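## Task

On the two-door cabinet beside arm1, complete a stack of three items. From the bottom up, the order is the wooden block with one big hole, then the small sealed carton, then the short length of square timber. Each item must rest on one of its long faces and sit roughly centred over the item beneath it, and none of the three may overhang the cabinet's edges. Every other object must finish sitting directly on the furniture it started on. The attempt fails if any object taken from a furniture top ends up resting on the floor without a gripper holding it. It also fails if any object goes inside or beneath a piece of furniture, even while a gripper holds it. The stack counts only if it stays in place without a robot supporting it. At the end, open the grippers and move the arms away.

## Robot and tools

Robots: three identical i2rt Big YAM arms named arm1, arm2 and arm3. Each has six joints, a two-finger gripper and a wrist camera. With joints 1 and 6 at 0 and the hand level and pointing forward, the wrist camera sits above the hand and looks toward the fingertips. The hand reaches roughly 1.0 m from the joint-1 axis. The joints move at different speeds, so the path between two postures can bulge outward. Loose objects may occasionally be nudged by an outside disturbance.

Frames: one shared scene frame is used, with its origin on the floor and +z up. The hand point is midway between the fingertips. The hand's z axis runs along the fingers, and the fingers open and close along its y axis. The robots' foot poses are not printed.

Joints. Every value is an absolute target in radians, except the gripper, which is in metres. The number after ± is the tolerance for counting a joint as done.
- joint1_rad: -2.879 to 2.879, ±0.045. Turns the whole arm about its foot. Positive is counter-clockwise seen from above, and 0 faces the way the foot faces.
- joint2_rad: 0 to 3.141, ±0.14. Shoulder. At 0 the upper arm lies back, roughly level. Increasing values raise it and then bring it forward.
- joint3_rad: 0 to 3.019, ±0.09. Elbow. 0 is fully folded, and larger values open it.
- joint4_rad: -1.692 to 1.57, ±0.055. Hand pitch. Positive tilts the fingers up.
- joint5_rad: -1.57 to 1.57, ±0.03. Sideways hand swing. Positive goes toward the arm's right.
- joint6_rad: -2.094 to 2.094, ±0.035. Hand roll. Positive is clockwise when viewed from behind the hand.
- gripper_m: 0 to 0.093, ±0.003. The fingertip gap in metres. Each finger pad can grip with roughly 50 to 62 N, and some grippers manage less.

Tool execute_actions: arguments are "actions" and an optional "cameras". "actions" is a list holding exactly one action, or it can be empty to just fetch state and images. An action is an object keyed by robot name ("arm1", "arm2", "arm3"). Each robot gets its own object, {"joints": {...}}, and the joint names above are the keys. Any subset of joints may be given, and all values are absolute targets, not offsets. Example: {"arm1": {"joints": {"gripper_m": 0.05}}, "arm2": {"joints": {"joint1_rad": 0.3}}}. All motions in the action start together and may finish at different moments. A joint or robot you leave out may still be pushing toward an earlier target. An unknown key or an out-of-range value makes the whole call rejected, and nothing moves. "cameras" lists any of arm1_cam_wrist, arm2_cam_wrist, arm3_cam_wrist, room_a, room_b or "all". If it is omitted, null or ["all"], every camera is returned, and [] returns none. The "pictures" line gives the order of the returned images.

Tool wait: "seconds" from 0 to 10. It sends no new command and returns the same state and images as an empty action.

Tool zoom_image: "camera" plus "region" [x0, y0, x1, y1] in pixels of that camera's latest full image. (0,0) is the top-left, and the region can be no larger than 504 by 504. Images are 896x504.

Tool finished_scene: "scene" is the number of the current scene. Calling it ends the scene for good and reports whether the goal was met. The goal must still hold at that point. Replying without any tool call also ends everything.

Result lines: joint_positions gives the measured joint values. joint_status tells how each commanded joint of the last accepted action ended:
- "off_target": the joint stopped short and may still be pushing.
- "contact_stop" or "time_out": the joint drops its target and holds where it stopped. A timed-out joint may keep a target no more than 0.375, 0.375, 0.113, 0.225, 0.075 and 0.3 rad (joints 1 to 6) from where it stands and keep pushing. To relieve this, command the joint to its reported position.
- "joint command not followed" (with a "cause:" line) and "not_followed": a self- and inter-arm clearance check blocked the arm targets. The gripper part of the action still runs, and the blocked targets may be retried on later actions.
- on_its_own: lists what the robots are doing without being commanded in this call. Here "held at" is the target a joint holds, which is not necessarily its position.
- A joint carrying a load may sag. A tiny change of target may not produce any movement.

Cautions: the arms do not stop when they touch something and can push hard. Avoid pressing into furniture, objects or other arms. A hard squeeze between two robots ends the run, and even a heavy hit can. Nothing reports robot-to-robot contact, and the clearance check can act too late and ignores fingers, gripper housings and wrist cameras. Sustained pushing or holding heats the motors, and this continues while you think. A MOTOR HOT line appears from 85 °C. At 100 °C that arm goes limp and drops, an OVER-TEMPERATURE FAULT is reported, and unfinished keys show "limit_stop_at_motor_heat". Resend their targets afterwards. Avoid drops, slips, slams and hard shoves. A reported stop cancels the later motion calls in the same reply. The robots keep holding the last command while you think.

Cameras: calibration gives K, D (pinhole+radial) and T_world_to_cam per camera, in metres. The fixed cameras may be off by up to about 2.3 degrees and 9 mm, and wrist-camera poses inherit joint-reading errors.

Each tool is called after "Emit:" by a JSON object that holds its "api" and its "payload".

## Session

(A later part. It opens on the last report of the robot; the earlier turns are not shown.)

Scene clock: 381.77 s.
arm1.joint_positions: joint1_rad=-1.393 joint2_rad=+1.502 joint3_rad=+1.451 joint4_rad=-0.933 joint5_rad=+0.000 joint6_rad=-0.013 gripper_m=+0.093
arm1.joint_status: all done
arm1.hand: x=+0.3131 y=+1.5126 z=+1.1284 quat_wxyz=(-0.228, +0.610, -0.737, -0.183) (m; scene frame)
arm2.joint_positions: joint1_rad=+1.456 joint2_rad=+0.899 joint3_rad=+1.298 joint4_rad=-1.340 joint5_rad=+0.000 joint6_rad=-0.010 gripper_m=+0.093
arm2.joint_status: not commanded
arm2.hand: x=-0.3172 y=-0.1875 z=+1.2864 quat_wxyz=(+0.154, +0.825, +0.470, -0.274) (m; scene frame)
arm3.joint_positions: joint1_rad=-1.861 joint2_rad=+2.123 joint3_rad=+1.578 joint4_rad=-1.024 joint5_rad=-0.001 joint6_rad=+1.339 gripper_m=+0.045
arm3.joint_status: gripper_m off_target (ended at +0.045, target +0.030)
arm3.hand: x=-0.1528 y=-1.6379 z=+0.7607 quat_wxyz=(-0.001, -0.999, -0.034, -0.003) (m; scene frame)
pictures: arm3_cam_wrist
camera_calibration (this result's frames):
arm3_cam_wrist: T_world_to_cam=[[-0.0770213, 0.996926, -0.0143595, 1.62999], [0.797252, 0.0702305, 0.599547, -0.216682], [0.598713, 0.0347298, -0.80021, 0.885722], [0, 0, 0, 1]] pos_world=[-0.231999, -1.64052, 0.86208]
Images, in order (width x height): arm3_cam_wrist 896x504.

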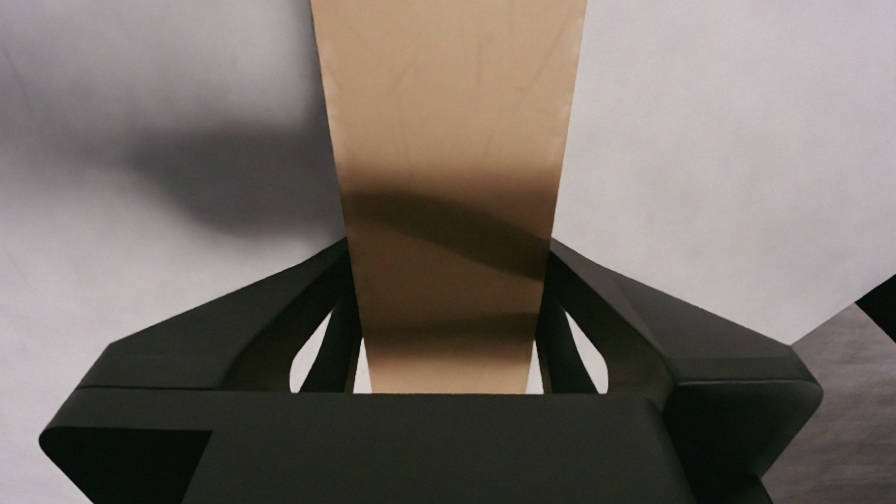

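Emit:
{"api": "execute_actions", "payload": {"actions": [{"arm3":{"joints":{"joint2_rad":1.80}},"arm1":{"joints":{"joint1_rad":-0.8,"joint3_rad":1.62,"joint4_rad":-1.06}}}], "cameras": ["arm3_cam_wrist","room_a","room_b"]}}

Scene clock: 418.47 s.
arm1.joint_positions: joint1_rad=-0.793 joint2_rad=+1.502 joint3_rad=+1.573 joint4_rad=-1.043 joint5_rad=+0.000 joint6_rad=-0.012 gripper_m=+0.093
arm1.joint_status: all done
arm1.hand: x=-0.0297 y=+1.4806 z=+1.1752 quat_wxyz=(-0.168, +0.799, -0.523, -0.245) (m; scene frame)
arm2.joint_positions: joint1_rad=+1.456 joint2_rad=+0.899 joint3_rad=+1.298 joint4_rad=-1.340 joint5_rad=+0.000 joint6_rad=-0.010 gripper_m=+0.093
arm2.joint_status: not commanded
arm2.hand: x=-0.3172 y=-0.1875 z=+1.2864 quat_wxyz=(+0.154, +0.825, +0.470, -0.274) (m; scene frame)
arm3.joint_positions: joint1_rad=-1.861 joint2_rad=+1.824 joint3_rad=+1.562 joint4_rad=-1.024 joint5_rad=-0.001 joint6_rad=+1.339 gripper_m=+0.045
arm3.joint_status: all done
arm3.hand: x=-0.1562 y=-1.6527 z=+0.9329 quat_wxyz=(-0.140, -0.989, -0.033, +0.025) (m; scene frame)
pictures: arm3_cam_wrist, room_a, room_b
camera_calibration (this result's frames):
arm3_cam_wrist: T_world_to_cam=[[-0.0825113, 0.954749, -0.285739, 1.82949], [0.823565, 0.226776, 0.519916, 0.0209068], [0.561188, -0.192426, -0.805009, 0.649267], [0, 0, 0, 1]] pos_world=[-0.230625, -1.62651, 1.03455]
Images, in order (width x height): arm3_cam_wrist 896x504, room_a 896x504, room_b 896x504.

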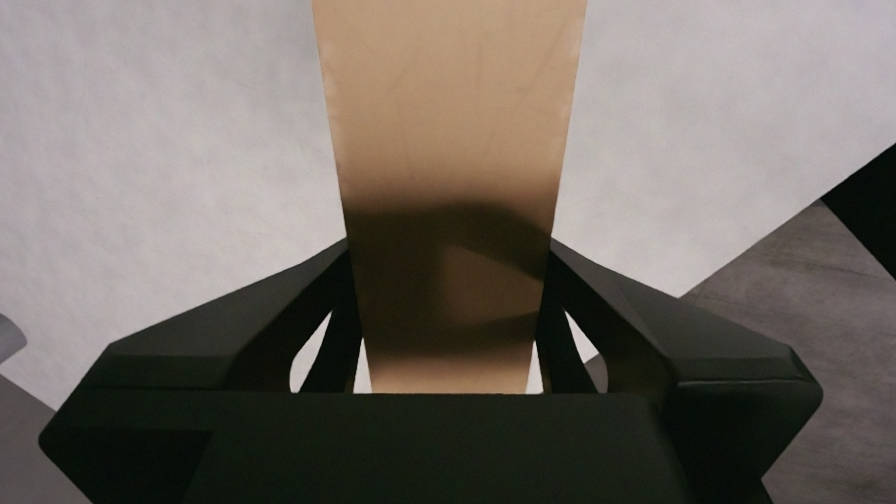

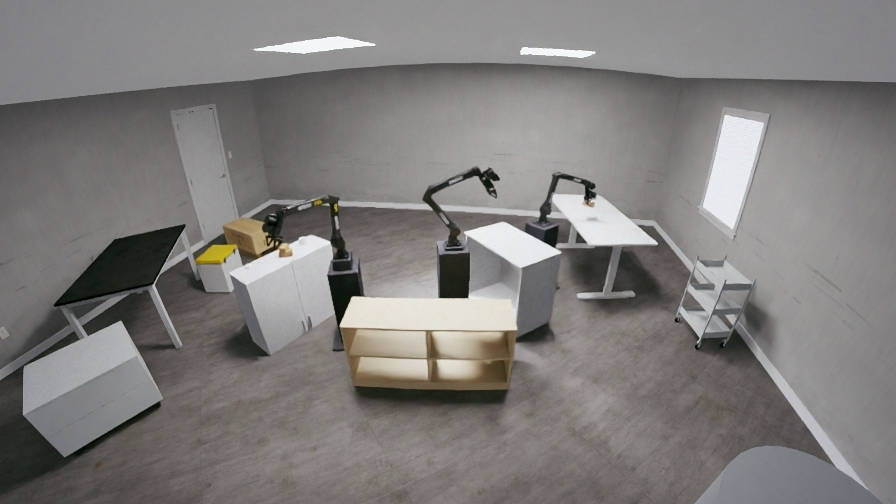

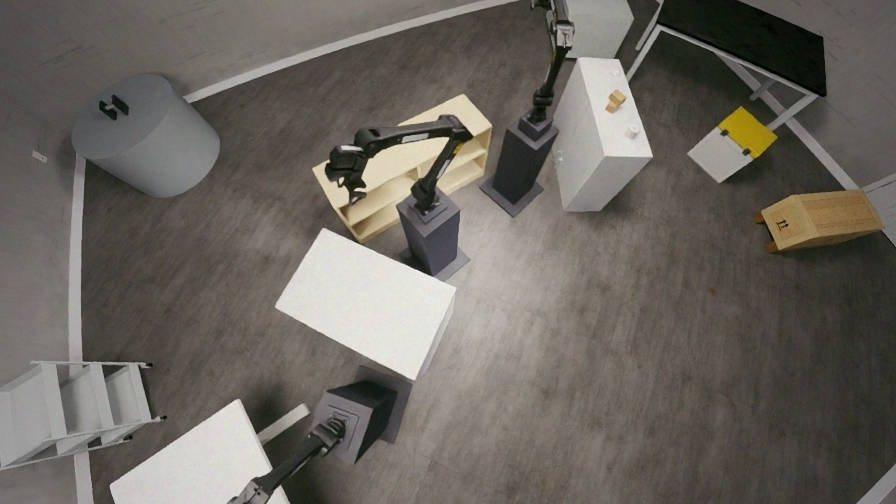

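Emit:
{"api": "execute_actions", "payload": {"actions": [{"arm3":{"joints":{"joint1_rad":1.518,"joint2_rad":1.82,"joint3_rad":1.505,"joint4_rad":-1.085}},"arm1":{"joints":{"joint1_rad":0.8,"joint3_rad":1.63,"joint4_rad":-1.06}}}], "cameras": ["arm1_cam_wrist","arm3_cam_wrist","room_b"]}}

Scene clock: 433.23 s.
arm1.joint_positions: joint1_rad=+0.807 joint2_rad=+1.502 joint3_rad=+1.573 joint4_rad=-1.043 joint5_rad=+0.000 joint6_rad=-0.012 gripper_m=+0.093
arm1.joint_status: all done
arm1.hand: x=-0.3346 y=+0.7012 z=+1.1696 quat_wxyz=(+0.058, +0.933, +0.210, -0.287) (m; scene frame)
arm2.joint_positions: joint1_rad=+1.456 joint2_rad=+0.899 joint3_rad=+1.298 joint4_rad=-1.340 joint5_rad=+0.000 joint6_rad=-0.010 gripper_m=+0.093
arm2.joint_status: not commanded
arm2.hand: x=-0.3172 y=-0.1875 z=+1.2864 quat_wxyz=(+0.154, +0.825, +0.470, -0.274) (m; scene frame)
arm3.joint_positions: joint1_rad=+1.529 joint2_rad=+1.841 joint3_rad=+1.488 joint4_rad=-1.076 joint5_rad=-0.002 joint6_rad=+1.340 gripper_m=+0.045
arm3.joint_status: all done
arm3.hand: x=-0.1035 y=-0.4612 z=+0.8880 quat_wxyz=(-0.006, +0.157, -0.985, -0.070) (m; scene frame)
pictures: arm1_cam_wrist, arm3_cam_wrist, room_b
camera_calibration (this result's frames):
arm1_cam_wrist: T_world_to_cam=[[-0.442124, 0.896675, 0.0223541, -0.805261], [0.896943, 0.441863, 0.0158079, -0.0163026], [0.00429711, 0.0270394, -0.999625, 1.27124], [0, 0, 0, 1]] pos_world=[-0.346866, 0.694888, 1.28903]
arm3_cam_wrist: T_world_to_cam=[[0.319059, -0.936336, -0.146546, -0.270748], [-0.754001, -0.344465, 0.559309, -0.731114], [-0.574181, -0.0679563, -0.815903, 0.762413], [0, 0, 0, 1]] pos_world=[-0.0271129, -0.453544, 0.991297]
Images, in order (width x height): arm1_cam_wrist 896x504, arm3_cam_wrist 896x504, room_b 896x504.

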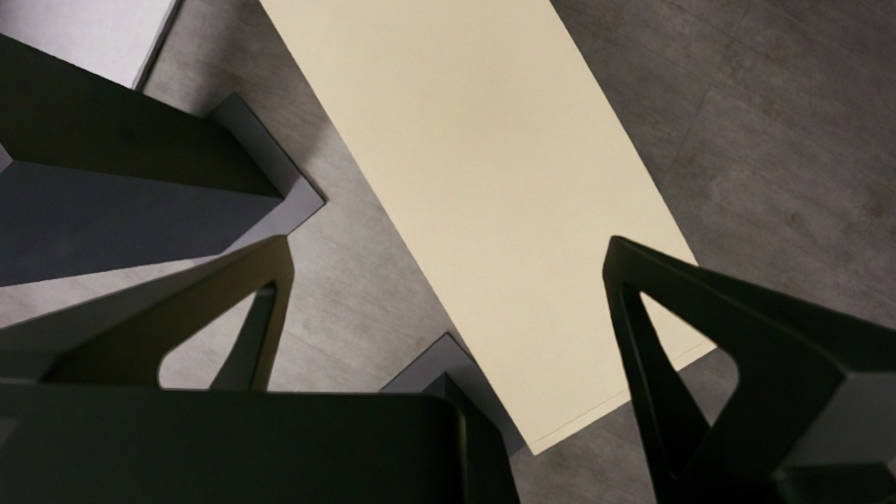

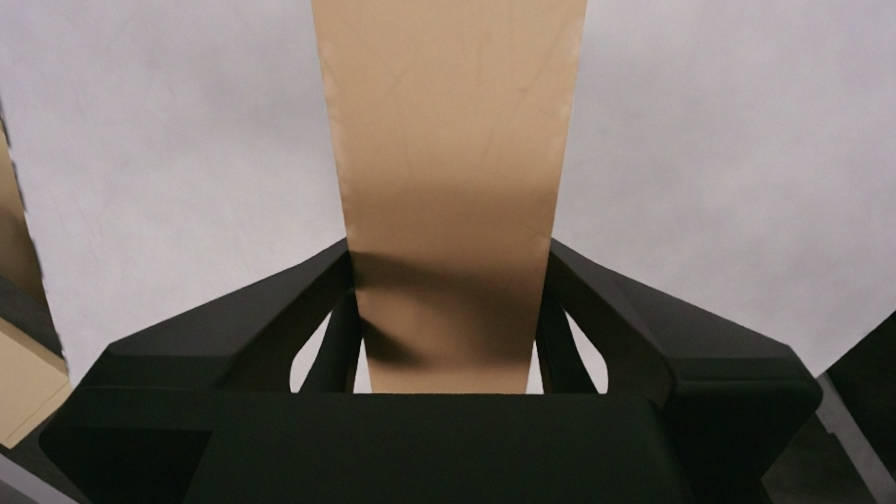

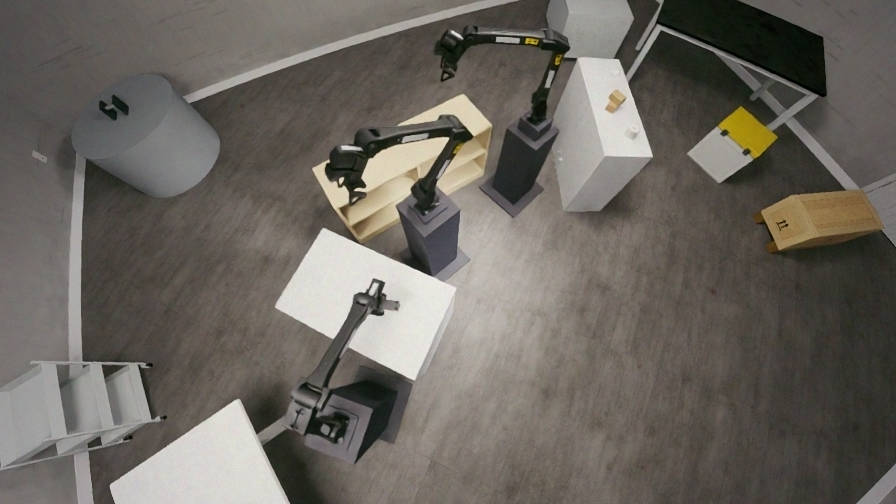

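Emit:
{"api": "execute_actions", "payload": {"actions": [{"arm3":{"joints":{"joint2_rad":1.945}},"arm1":{"joints":{"joint3_rad":1.36,"joint4_rad":-0.78}},"arm2":{"joints":{"joint6_rad":1.34}}}], "cameras": ["arm1_cam_wrist","arm3_cam_wrist"]}}

Scene clock: 477.03 s.
arm1.joint_positions: joint1_rad=+0.807 joint2_rad=+1.496 joint3_rad=+1.349 joint4_rad=-0.806 joint5_rad=+0.000 joint6_rad=-0.012 gripper_m=+0.093
arm1.joint_status: all done
arm1.hand: x=-0.3330 y=+0.7023 z=+1.0895 quat_wxyz=(+0.060, +0.930, +0.209, -0.295) (m; scene frame)
arm2.joint_positions: joint1_rad=+1.456 joint2_rad=+0.899 joint3_rad=+1.298 joint4_rad=-1.340 joint5_rad=+0.000 joint6_rad=+1.326 gripper_m=+0.093
arm2.joint_status: all done
arm2.hand: x=-0.3172 y=-0.1875 z=+1.2864 quat_wxyz=(+0.290, +0.939, -0.142, -0.120) (m; scene frame)
arm3.joint_positions: joint1_rad=+1.529 joint2_rad=+1.964 joint3_rad=+1.490 joint4_rad=-1.078 joint5_rad=-0.002 joint6_rad=+1.340 gripper_m=+0.045
arm3.joint_status: all done
arm3.hand: x=-0.1024 y=-0.4690 z=+0.8200 quat_wxyz=(-0.002, +0.157, -0.988, -0.008) (m; scene frame)
pictures: arm1_cam_wrist, arm3_cam_wrist
camera_calibration (this result's frames):
arm1_cam_wrist: T_world_to_cam=[[-0.441816, 0.896813, 0.0229103, -0.804379], [0.897016, 0.44199, -0.00287535, 0.00324804], [-0.0127048, 0.0192805, -0.999733, 1.19103], [0, 0, 0, 1]] pos_world=[-0.343169, 0.696978, 1.20915]
arm3_cam_wrist: T_world_to_cam=[[0.318659, -0.947498, -0.0265348, -0.39202], [-0.760856, -0.272383, 0.588986, -0.6861], [-0.565291, -0.167497, -0.807707, 0.654522], [0, 0, 0, 1]] pos_world=[-0.0271077, -0.44869, 0.922364]
Images, in order (width x height): arm1_cam_wrist 896x504, arm3_cam_wrist 896x504.

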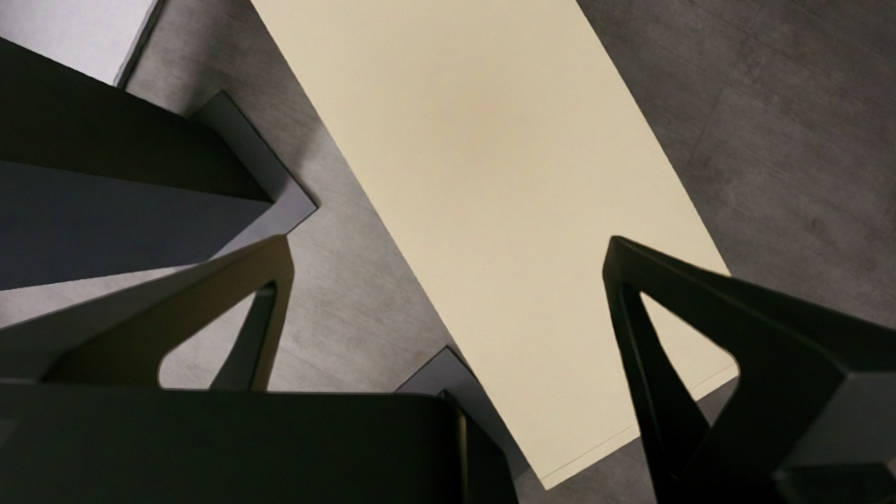

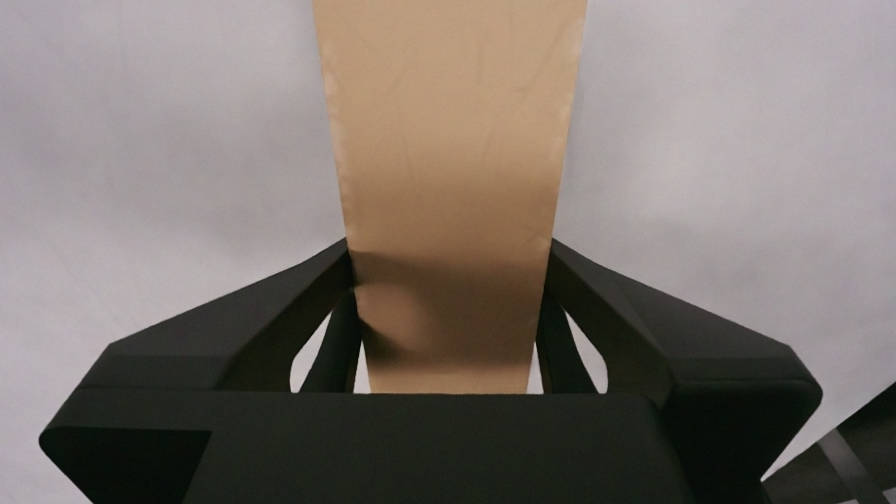

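Emit:
{"api": "execute_actions", "payload": {"actions": [{"arm3":{"joints":{"joint2_rad":1.998}}}], "cameras": ["arm3_cam_wrist"]}}

Scene clock: 486.73 s.
arm1.joint_positions: joint1_rad=+0.807 joint2_rad=+1.496 joint3_rad=+1.349 joint4_rad=-0.806 joint5_rad=+0.000 joint6_rad=-0.012 gripper_m=+0.093
arm1.joint_status: not commanded
arm1.hand: x=-0.3330 y=+0.7023 z=+1.0895 quat_wxyz=(+0.060, +0.930, +0.209, -0.295) (m; scene frame)
arm2.joint_positions: joint1_rad=+1.456 joint2_rad=+0.899 joint3_rad=+1.298 joint4_rad=-1.340 joint5_rad=+0.000 joint6_rad=+1.327 gripper_m=+0.093
arm2.joint_status: not commanded
arm2.hand: x=-0.3172 y=-0.1875 z=+1.2864 quat_wxyz=(+0.290, +0.939, -0.142, -0.120) (m; scene frame)
arm3.joint_positions: joint1_rad=+1.529 joint2_rad=+1.966 joint3_rad=+1.490 joint4_rad=-1.078 joint5_rad=-0.002 joint6_rad=+1.340 gripper_m=+0.045
arm3.joint_status: all done
arm3.hand: x=-0.1024 y=-0.4691 z=+0.8191 quat_wxyz=(-0.002, +0.157, -0.988, -0.007) (m; scene frame)
pictures: arm3_cam_wrist
camera_calibration (this result's frames):
arm3_cam_wrist: T_world_to_cam=[[0.318655, -0.94754, -0.0250531, -0.393422], [-0.760934, -0.271481, 0.589302, -0.685475], [-0.565189, -0.16872, -0.807524, 0.653113], [0, 0, 0, 1]] pos_world=[-0.0271039, -0.448683, 0.9215]
Images, in order (width x height): arm3_cam_wrist 896x504.

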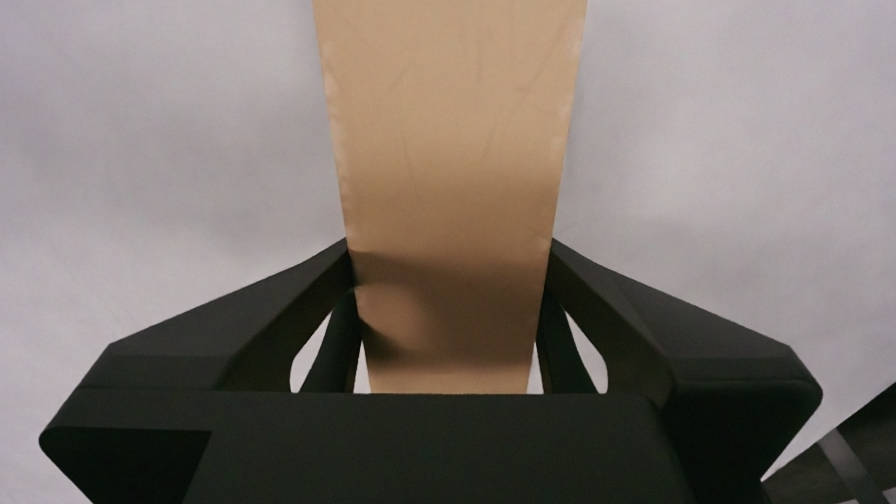

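Emit:
{"api": "execute_actions", "payload": {"actions": [{"arm3":{"joints":{"joint2_rad":1.962,"gripper_m":0.093}}}], "cameras": ["arm3_cam_wrist","room_b"]}}

Scene clock: 502.00 s.
arm1.joint_positions: joint1_rad=+0.807 joint2_rad=+1.496 joint3_rad=+1.349 joint4_rad=-0.806 joint5_rad=+0.000 joint6_rad=-0.012 gripper_m=+0.093
arm1.joint_status: not commanded
arm1.hand: x=-0.3330 y=+0.7023 z=+1.0895 quat_wxyz=(+0.060, +0.930, +0.209, -0.295) (m; scene frame)
arm2.joint_positions: joint1_rad=+1.456 joint2_rad=+0.899 joint3_rad=+1.298 joint4_rad=-1.340 joint5_rad=+0.000 joint6_rad=+1.327 gripper_m=+0.093
arm2.joint_status: not commanded
arm2.hand: x=-0.3172 y=-0.1875 z=+1.2864 quat_wxyz=(+0.290, +0.939, -0.142, -0.120) (m; scene frame)
arm3.joint_positions: joint1_rad=+1.529 joint2_rad=+1.967 joint3_rad=+1.490 joint4_rad=-1.078 joint5_rad=-0.002 joint6_rad=+1.340 gripper_m=+0.093
arm3.joint_status: all done
arm3.hand: x=-0.1024 y=-0.4693 z=+0.8187 quat_wxyz=(-0.002, +0.157, -0.988, -0.007) (m; scene frame)
pictures: arm3_cam_wrist, room_b
camera_calibration (this result's frames):
arm3_cam_wrist: T_world_to_cam=[[0.318652, -0.947569, -0.0239419, -0.394522], [-0.760993, -0.270805, 0.589538, -0.685141], [-0.565112, -0.169638, -0.807386, 0.652217], [0, 0, 0, 1]] pos_world=[-0.0270972, -0.448736, 0.921062]
Images, in order (width x height): arm3_cam_wrist 896x504, room_b 896x504.

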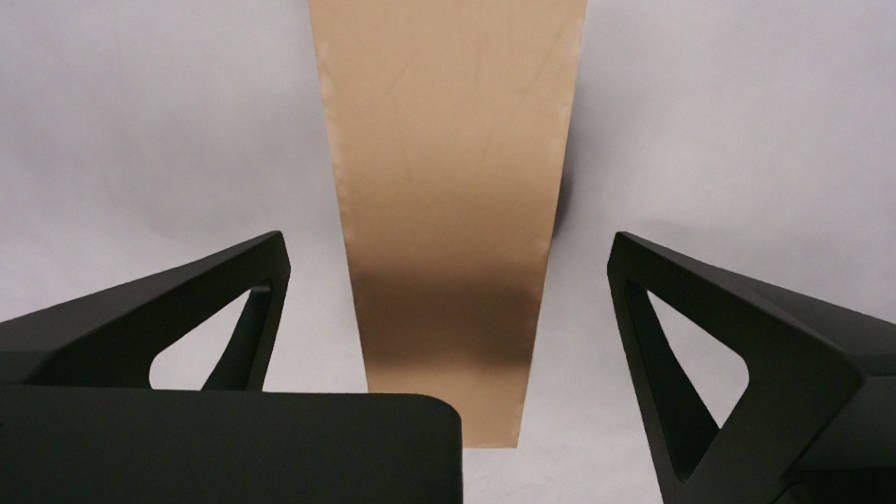

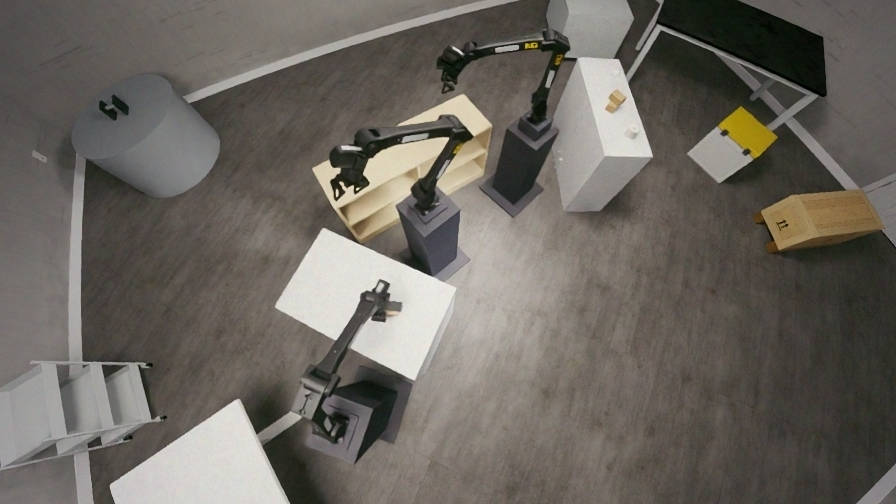

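Emit:
{"api": "execute_actions", "payload": {"actions": [{"arm3":{"joints":{"joint2_rad":0.75}},"arm2":{"joints":{"joint1_rad":2.07}}}], "cameras": ["arm1_cam_wrist","arm3_cam_wrist","room_b"]}}

Emit:
{"api": "zoom_image", "payload": {"camera": "arm1_cam_wrist", "region": [480, 300, 780, 504]}}

Scene clock: 541.60 s.
arm1.joint_positions: joint1_rad=+0.807 joint2_rad=+1.496 joint3_rad=+1.349 joint4_rad=-0.806 joint5_rad=+0.000 joint6_rad=-0.012 gripper_m=+0.093
arm1.joint_status: not commanded
arm1.hand: x=-0.3330 y=+0.7023 z=+1.0895 quat_wxyz=(+0.060, +0.930, +0.209, -0.295) (m; scene frame)
arm2.joint_positions: joint1_rad=+2.063 joint2_rad=+0.899 joint3_rad=+1.298 joint4_rad=-1.340 joint5_rad=+0.000 joint6_rad=+1.328 gripper_m=+0.093
arm2.joint_status: all done
arm2.hand: x=-0.1222 y=-0.2357 z=+1.2863 quat_wxyz=(+0.312, +0.938, +0.145, -0.030) (m; scene frame)
arm3.joint_positions: joint1_rad=+1.529 joint2_rad=+0.750 joint3_rad=+1.491 joint4_rad=-1.078 joint5_rad=-0.002 joint6_rad=+1.340 gripper_m=+0.093
arm3.joint_status: all done
arm3.hand: x=-0.0827 y=-0.7364 z=+1.4016 quat_wxyz=(-0.044, +0.130, -0.806, -0.576) (m; scene frame)
pictures: arm1_cam_wrist, arm3_cam_wrist, room_b
camera_calibration (this result's frames):
arm1_cam_wrist: T_world_to_cam=[[-0.441816, 0.896813, 0.0229103, -0.804379], [0.897016, 0.44199, -0.00287535, 0.00324804], [-0.0127048, 0.0192805, -0.999733, 1.19103], [0, 0, 0, 1]] pos_world=[-0.343169, 0.696978, 1.20915]
arm3_cam_wrist: T_world_to_cam=[[0.267583, -0.290009, -0.918855, 1.0944], [-0.72247, -0.691358, 0.00781317, -0.577324], [-0.637524, 0.661754, -0.394518, 1.11618], [0, 0, 0, 1]] pos_world=[0.00164679, -0.820387, 1.45046]
Images, in order (width x height): arm1_cam_wrist 896x504, arm3_cam_wrist 896x504, room_b 896x504.

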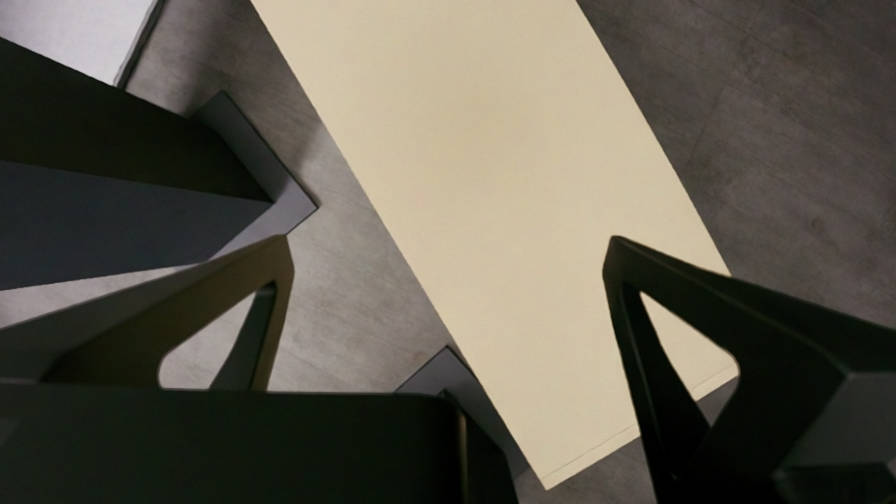

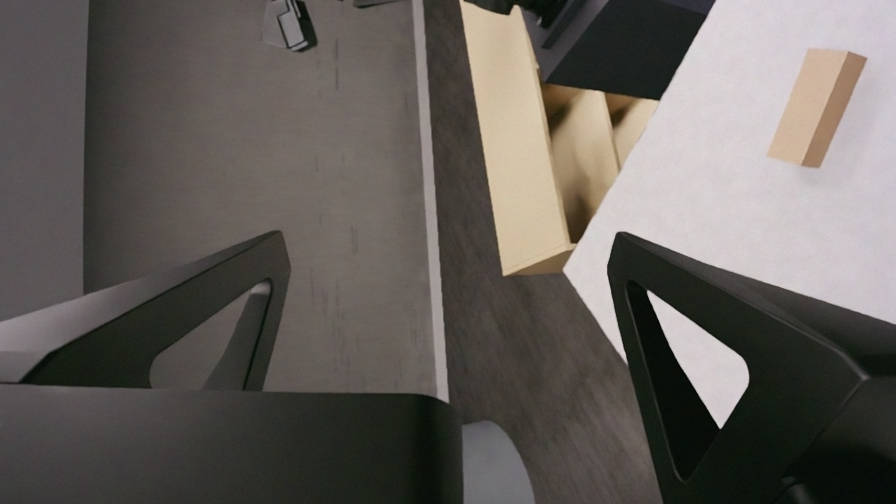

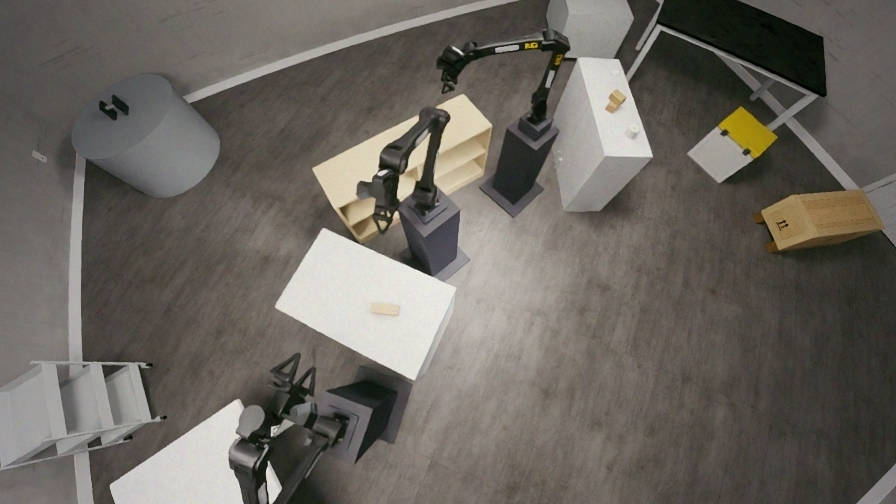

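Region (480, 300, 780, 504) of arm1_cam_wrist's 896x504 image, scaled by 1.680, with more detail than that image has; it fills the top 343 rows of this view, and the rest is white.

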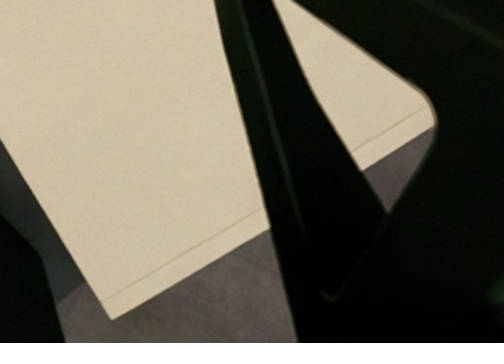

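Emit:
{"api": "execute_actions", "payload": {"actions": [{"arm2":{"joints":{"joint1_rad":2.097,"joint2_rad":1.955,"joint3_rad":1.445,"joint4_rad":-0.895,"joint6_rad":1.35}},"arm3":{"joints":{"joint1_rad":0.5}},"arm1":{"joints":{"joint1_rad":0.2,"joint2_rad":0.9,"joint3_rad":1.3,"joint4_rad":-1.34,"joint6_rad":-0.37}}}], "cameras": ["arm2_cam_wrist","room_b"]}}

Scene clock: 598.83 s.
arm1.joint_positions: joint1_rad=+0.209 joint2_rad=+0.897 joint3_rad=+1.286 joint4_rad=-1.324 joint5_rad=+0.001 joint6_rad=-0.355 gripper_m=+0.093
arm1.joint_status: all done
arm1.hand: x=-0.1373 y=+1.0005 z=+1.2508 quat_wxyz=(-0.085, +0.946, +0.088, -0.300) (m; scene frame)
arm2.joint_positions: joint1_rad=+2.087 joint2_rad=+1.966 joint3_rad=+1.428 joint4_rad=-0.905 joint5_rad=+0.000 joint6_rad=+1.337 gripper_m=+0.093
arm2.joint_status: all done
arm2.hand: x=-0.0933 y=-0.4912 z=+0.8834 quat_wxyz=(+0.067, +0.985, +0.159, -0.006) (m; scene frame)
arm3.joint_positions: joint1_rad=+0.509 joint2_rad=+0.750 joint3_rad=+1.491 joint4_rad=-1.078 joint5_rad=+0.000 joint6_rad=+1.340 gripper_m=+0.093
arm3.joint_status: all done
arm3.hand: x=+0.1884 y=-0.8596 z=+1.4032 quat_wxyz=(-0.321, -0.280, -0.765, -0.483) (m; scene frame)
pictures: arm2_cam_wrist, room_b
camera_calibration (this result's frames):
arm2_cam_wrist: T_world_to_cam=[[-0.295521, 0.946036, -0.132978, 0.556066], [0.769945, 0.318257, 0.553079, -0.257431], [0.565554, 0.0610606, -0.822448, 0.935148], [0, 0, 0, 1]] pos_world=[-0.16634, -0.50123, 0.985435]
Images, in order (width x height): arm2_cam_wrist 896x504, room_b 896x504.

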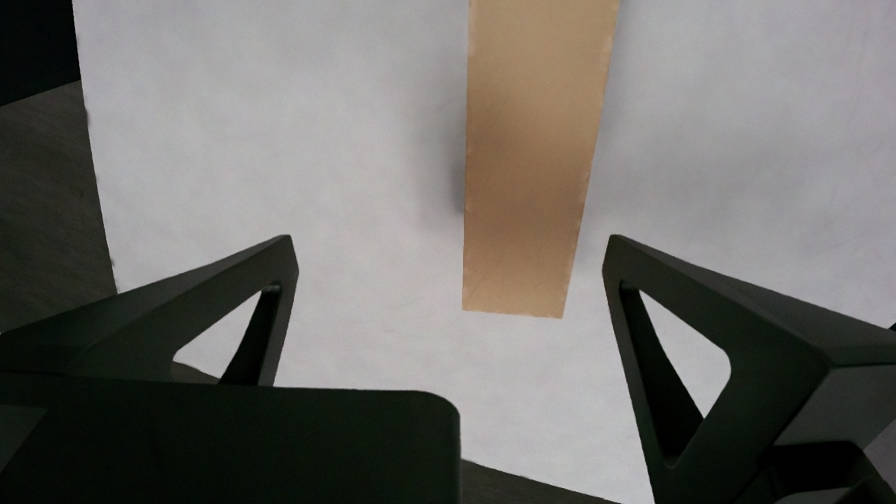

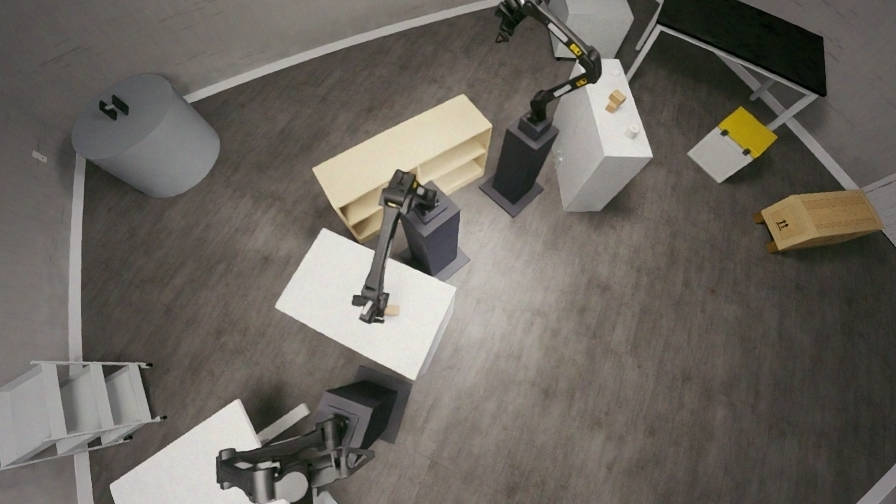

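Emit:
{"api": "execute_actions", "payload": {"actions": [{"arm2":{"joints":{"joint1_rad":2.06,"joint2_rad":2.073}}}], "cameras": ["arm2_cam_wrist"]}}

Scene clock: 620.63 s.
arm1.joint_positions: joint1_rad=+0.209 joint2_rad=+0.897 joint3_rad=+1.286 joint4_rad=-1.324 joint5_rad=+0.001 joint6_rad=-0.355 gripper_m=+0.093
arm1.joint_status: not commanded
arm1.hand: x=-0.1373 y=+1.0005 z=+1.2508 quat_wxyz=(-0.085, +0.946, +0.088, -0.300) (m; scene frame)
arm2.joint_positions: joint1_rad=+2.067 joint2_rad=+2.078 joint3_rad=+1.428 joint4_rad=-0.904 joint5_rad=+0.000 joint6_rad=+1.337 gripper_m=+0.093
arm2.joint_status: all done
arm2.hand: x=-0.1064 y=-0.4763 z=+0.8209 quat_wxyz=(+0.012, +0.989, +0.150, -0.002) (m; scene frame)
arm3.joint_positions: joint1_rad=+0.509 joint2_rad=+0.750 joint3_rad=+1.491 joint4_rad=-1.078 joint5_rad=+0.000 joint6_rad=+1.340 gripper_m=+0.093
arm3.joint_status: not commanded
arm3.hand: x=+0.1884 y=-0.8596 z=+1.4032 quat_wxyz=(-0.321, -0.280, -0.765, -0.483) (m; scene frame)
pictures: arm2_cam_wrist
camera_calibration (this result's frames):
arm2_cam_wrist: T_world_to_cam=[[-0.276546, 0.960665, -0.0253877, 0.450529], [0.780381, 0.239908, 0.577451, -0.273703], [0.560828, 0.13988, -0.81603, 0.922075], [0, 0, 0, 1]] pos_world=[-0.178941, -0.496124, 0.921929]
Images, in order (width x height): arm2_cam_wrist 896x504.

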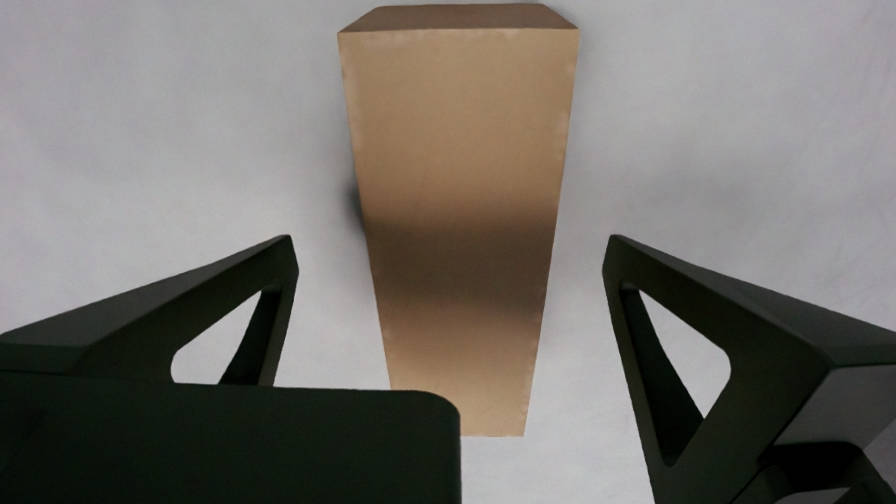

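Emit:
{"api": "execute_actions", "payload": {"actions": [{"arm2":{"joints":{"joint2_rad":2.103}}}], "cameras": []}}

Scene clock: 640.97 s.
arm1.joint_positions: joint1_rad=+0.209 joint2_rad=+0.897 joint3_rad=+1.286 joint4_rad=-1.324 joint5_rad=+0.001 joint6_rad=-0.355 gripper_m=+0.093
arm1.joint_status: not commanded
arm1.hand: x=-0.1373 y=+1.0005 z=+1.2508 quat_wxyz=(-0.085, +0.946, +0.088, -0.300) (m; scene frame)
arm2.joint_positions: joint1_rad=+2.067 joint2_rad=+2.079 joint3_rad=+1.428 joint4_rad=-0.904 joint5_rad=+0.000 joint6_rad=+1.337 gripper_m=+0.093
arm2.joint_status: all done
arm2.hand: x=-0.1064 y=-0.4761 z=+0.8203 quat_wxyz=(+0.012, +0.989, +0.150, -0.002) (m; scene frame)
arm3.joint_positions: joint1_rad=+0.509 joint2_rad=+0.750 joint3_rad=+1.491 joint4_rad=-1.078 joint5_rad=+0.000 joint6_rad=+1.340 gripper_m=+0.093
arm3.joint_status: not commanded
arm3.hand: x=+0.1884 y=-0.8596 z=+1.4032 quat_wxyz=(-0.321, -0.280, -0.765, -0.483) (m; scene frame)
pictures: none
No camera images: the call's "cameras" was empty. Leave "cameras" out to get every camera's image.

Emit:
{"api": "execute_actions", "payload": {"actions": [{"arm2":{"joints":{"joint2_rad":2.118}}}], "cameras": ["arm2_cam_wrist"]}}

Scene clock: 648.07 s.
arm1.joint_positions: joint1_rad=+0.209 joint2_rad=+0.897 joint3_rad=+1.286 joint4_rad=-1.324 joint5_rad=+0.001 joint6_rad=-0.355 gripper_m=+0.093
arm1.joint_status: not commanded
arm1.hand: x=-0.1373 y=+1.0005 z=+1.2508 quat_wxyz=(-0.085, +0.946, +0.088, -0.300) (m; scene frame)
arm2.joint_positions: joint1_rad=+2.067 joint2_rad=+2.099 joint3_rad=+1.428 joint4_rad=-0.904 joint5_rad=+0.000 joint6_rad=+1.337 gripper_m=+0.093
arm2.joint_status: all done
arm2.hand: x=-0.1067 y=-0.4725 z=+0.8091 quat_wxyz=(+0.002, +0.989, +0.150, -0.002) (m; scene frame)
arm3.joint_positions: joint1_rad=+0.509 joint2_rad=+0.750 joint3_rad=+1.491 joint4_rad=-1.078 joint5_rad=+0.000 joint6_rad=+1.340 gripper_m=+0.093
arm3.joint_status: not commanded
arm3.hand: x=+0.1884 y=-0.8596 z=+1.4032 quat_wxyz=(-0.321, -0.280, -0.765, -0.483) (m; scene frame)
pictures: arm2_cam_wrist
camera_calibration (this result's frames):
arm2_cam_wrist: T_world_to_cam=[[-0.2765, 0.961003, -0.00451412, 0.429736], [0.781219, 0.227503, 0.581325, -0.276506], [0.559683, 0.15721, -0.813659, 0.918247], [0, 0, 0, 1]] pos_world=[-0.179093, -0.49443, 0.90982]
Images, in order (width x height): arm2_cam_wrist 896x504.

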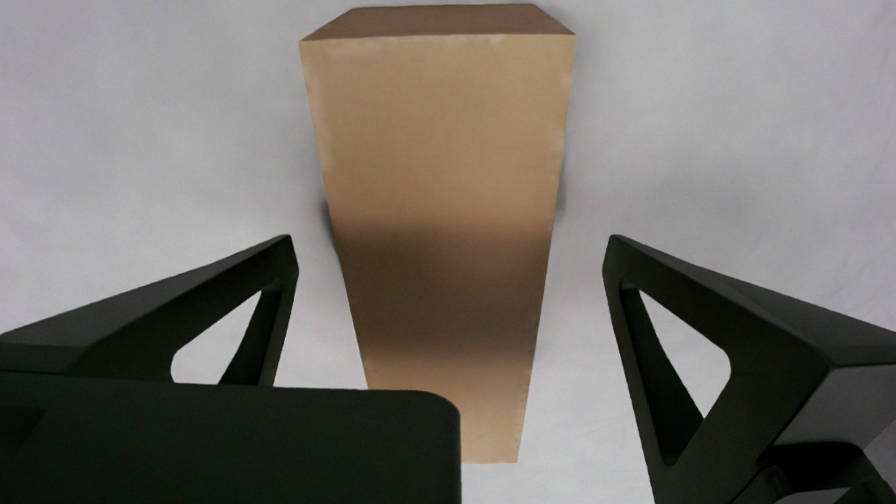

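Emit:
{"api": "execute_actions", "payload": {"actions": [{"arm2":{"joints":{"joint2_rad":2.10,"gripper_m":0.03}}}], "cameras": ["arm2_cam_wrist"]}}

Scene clock: 653.60 s.
arm1.joint_positions: joint1_rad=+0.209 joint2_rad=+0.897 joint3_rad=+1.286 joint4_rad=-1.324 joint5_rad=+0.001 joint6_rad=-0.355 gripper_m=+0.093
arm1.joint_status: not commanded
arm1.hand: x=-0.1373 y=+1.0005 z=+1.2508 quat_wxyz=(-0.085, +0.946, +0.088, -0.300) (m; scene frame)
arm2.joint_positions: joint1_rad=+2.067 joint2_rad=+2.099 joint3_rad=+1.428 joint4_rad=-0.903 joint5_rad=+0.000 joint6_rad=+1.338 gripper_m=+0.045
arm2.joint_status: gripper_m off_target (ended at +0.045, target +0.030); the others done
arm2.hand: x=-0.1068 y=-0.4727 z=+0.8091 quat_wxyz=(+0.002, +0.989, +0.149, -0.002) (m; scene frame)
arm3.joint_positions: joint1_rad=+0.509 joint2_rad=+0.750 joint3_rad=+1.491 joint4_rad=-1.078 joint5_rad=+0.000 joint6_rad=+1.340 gripper_m=+0.093
arm3.joint_status: not commanded
arm3.hand: x=+0.1884 y=-0.8596 z=+1.4032 quat_wxyz=(-0.321, -0.280, -0.765, -0.483) (m; scene frame)
pictures: arm2_cam_wrist
camera_calibration (this result's frames):
arm2_cam_wrist: T_world_to_cam=[[-0.275769, 0.96121, -0.00518193, 0.430622], [0.781582, 0.227366, 0.580891, -0.276096], [0.559536, 0.156142, -0.813965, 0.918035], [0, 0, 0, 1]] pos_world=[-0.17913, -0.494487, 0.909861]
Images, in order (width x height): arm2_cam_wrist 896x504.

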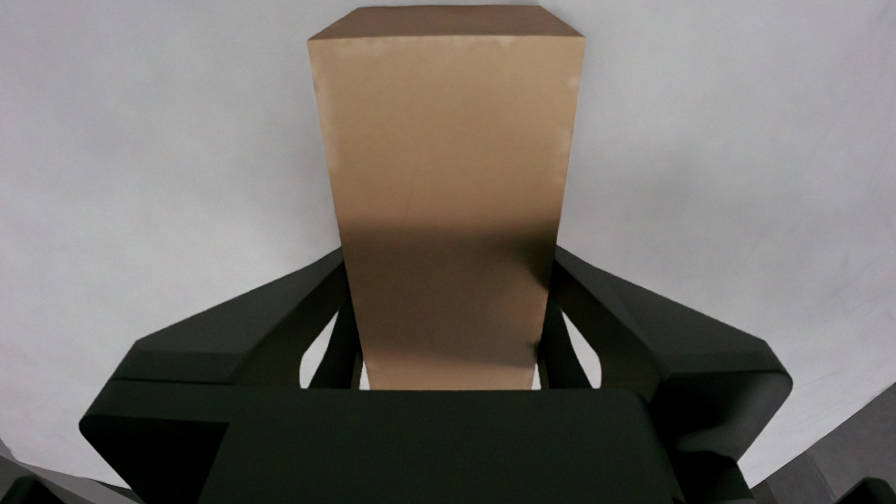

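Emit:
{"api": "execute_actions", "payload": {"actions": [{"arm2":{"joints":{"joint1_rad":-0.677,"joint2_rad":1.98,"joint3_rad":1.95,"joint4_rad":-0.884}}}], "cameras": ["arm2_cam_wrist","room_b"]}}

Scene clock: 720.47 s.
arm1.joint_positions: joint1_rad=+0.209 joint2_rad=+0.897 joint3_rad=+1.286 joint4_rad=-1.324 joint5_rad=+0.001 joint6_rad=-0.355 gripper_m=+0.093
arm1.joint_status: not commanded
arm1.hand: x=-0.1373 y=+1.0005 z=+1.2508 quat_wxyz=(-0.085, +0.946, +0.088, -0.300) (m; scene frame)
arm2.joint_positions: joint1_rad=-0.678 joint2_rad=+2.001 joint3_rad=+1.928 joint4_rad=-0.879 joint5_rad=+0.001 joint6_rad=+1.338 gripper_m=+0.045
arm2.joint_status: all done
arm2.hand: x=-0.4848 y=+0.7825 z=+1.0773 quat_wxyz=(+0.037, +0.324, -0.897, -0.299) (m; scene frame)
arm3.joint_positions: joint1_rad=+0.509 joint2_rad=+0.750 joint3_rad=+1.491 joint4_rad=-1.078 joint5_rad=+0.000 joint6_rad=+1.340 gripper_m=+0.093
arm3.joint_status: not commanded
arm3.hand: x=+0.1884 y=-0.8596 z=+1.4032 quat_wxyz=(-0.321, -0.280, -0.765, -0.483) (m; scene frame)
pictures: arm2_cam_wrist, room_b
camera_calibration (this result's frames):
arm2_cam_wrist: T_world_to_cam=[[0.54316, -0.622343, -0.563619, 1.35901], [-0.494834, -0.779576, 0.383929, -0.0405309], [-0.678319, 0.070363, -0.73139, 0.529908], [0, 0, 0, 1]] pos_world=[-0.39877, 0.776889, 1.1691]
Images, in order (width x height): arm2_cam_wrist 896x504, room_b 896x504.

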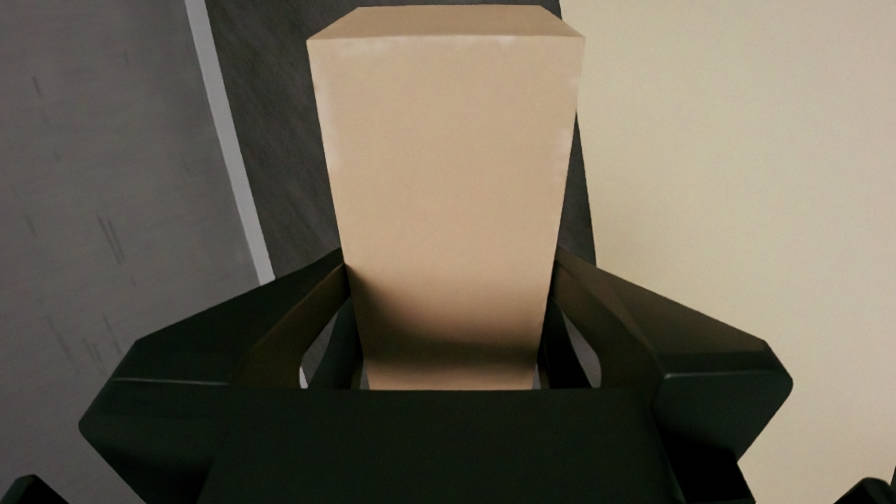

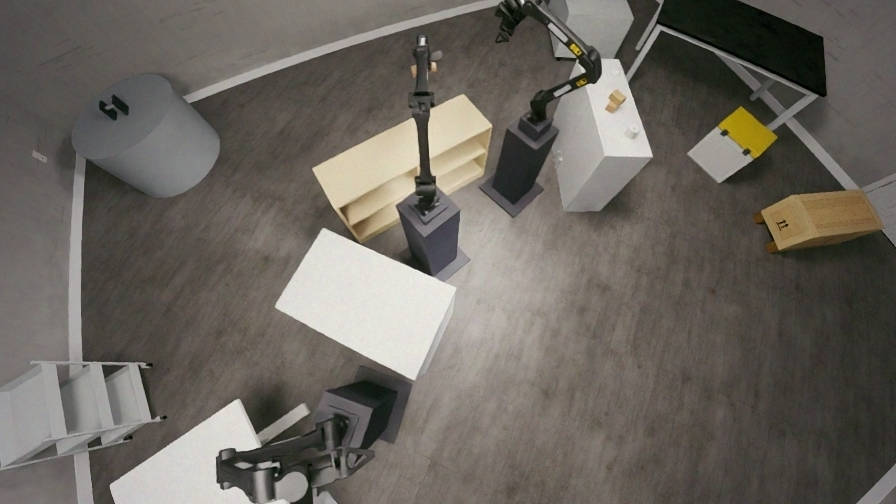

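Emit:
{"api": "execute_actions", "payload": {"actions": [{"arm2":{"joints":{"joint2_rad":2.535}}}], "cameras": ["arm2_cam_wrist","room_b"]}}

Scene clock: 731.10 s.
arm1.joint_positions: joint1_rad=+0.209 joint2_rad=+0.897 joint3_rad=+1.286 joint4_rad=-1.324 joint5_rad=+0.001 joint6_rad=-0.355 gripper_m=+0.093
arm1.joint_status: not commanded
arm1.hand: x=-0.1373 y=+1.0005 z=+1.2508 quat_wxyz=(-0.085, +0.946, +0.088, -0.300) (m; scene frame)
arm2.joint_positions: joint1_rad=-0.678 joint2_rad=+2.562 joint3_rad=+1.925 joint4_rad=-0.881 joint5_rad=+0.000 joint6_rad=+1.338 gripper_m=+0.045
arm2.joint_status: all done
arm2.hand: x=-0.4554 y=+0.7174 z=+0.6687 quat_wxyz=(+0.006, +0.341, -0.940, -0.023) (m; scene frame)
arm3.joint_positions: joint1_rad=+0.509 joint2_rad=+0.750 joint3_rad=+1.491 joint4_rad=-1.078 joint5_rad=+0.000 joint6_rad=+1.340 gripper_m=+0.093
arm3.joint_status: not commanded
arm3.hand: x=+0.1884 y=-0.8596 z=+1.4032 quat_wxyz=(-0.321, -0.280, -0.765, -0.483) (m; scene frame)
pictures: arm2_cam_wrist, room_b
camera_calibration (this result's frames):
arm2_cam_wrist: T_world_to_cam=[[0.624769, -0.779257, -0.0492095, 0.877948], [-0.61684, -0.531227, 0.58078, -0.285211], [-0.478718, -0.332499, -0.812572, 0.68978], [0, 0, 0, 1]] pos_world=[-0.394234, 0.761987, 0.769344]
Images, in order (width x height): arm2_cam_wrist 896x504, room_b 896x504.

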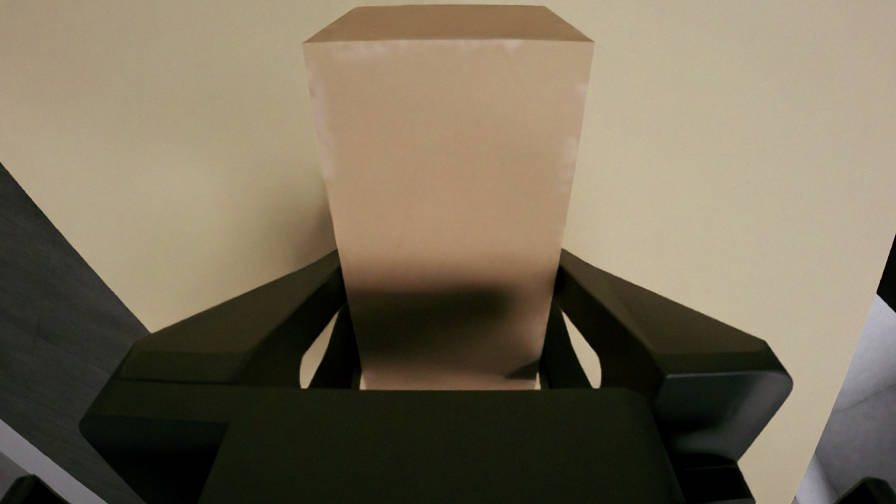

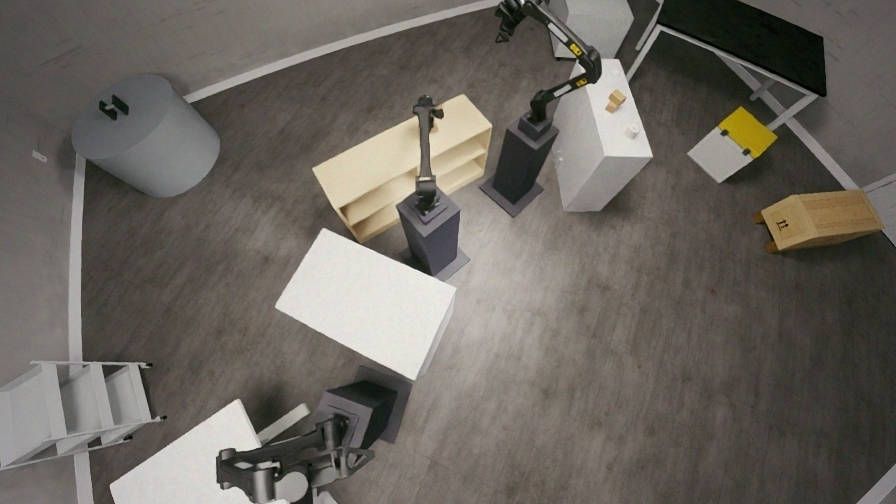

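Emit:
{"api": "zoom_image", "payload": {"camera": "arm2_cam_wrist", "region": [230, 0, 670, 400]}}

Emit:
{"api": "zoom_image", "payload": {"camera": "room_b", "region": [380, 70, 500, 170]}}

Region (230, 0, 670, 400) of arm2_cam_wrist's 896x504 image, scaled by 1.145, with more detail than that image has; it fills the top 458 rows of this view, and the rest is white.

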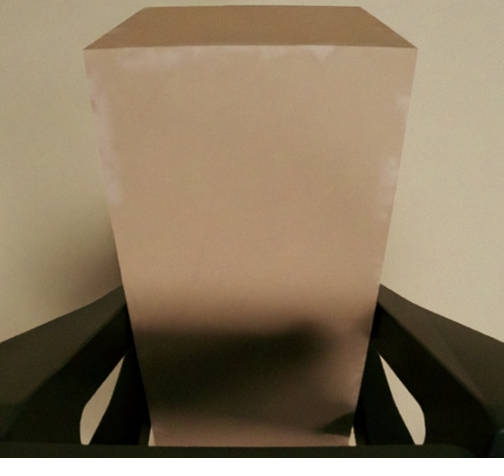

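Region (380, 70, 500, 170) of room_b's 896x504 image, scaled by 4.200, with more detail than that image has.

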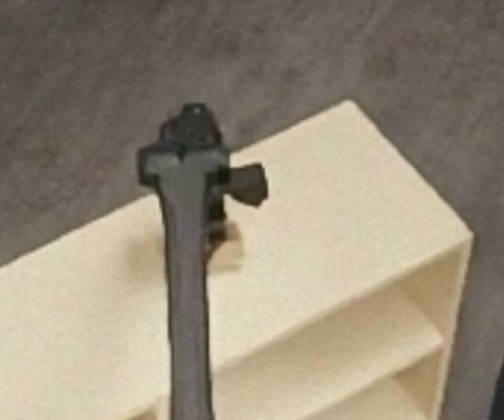

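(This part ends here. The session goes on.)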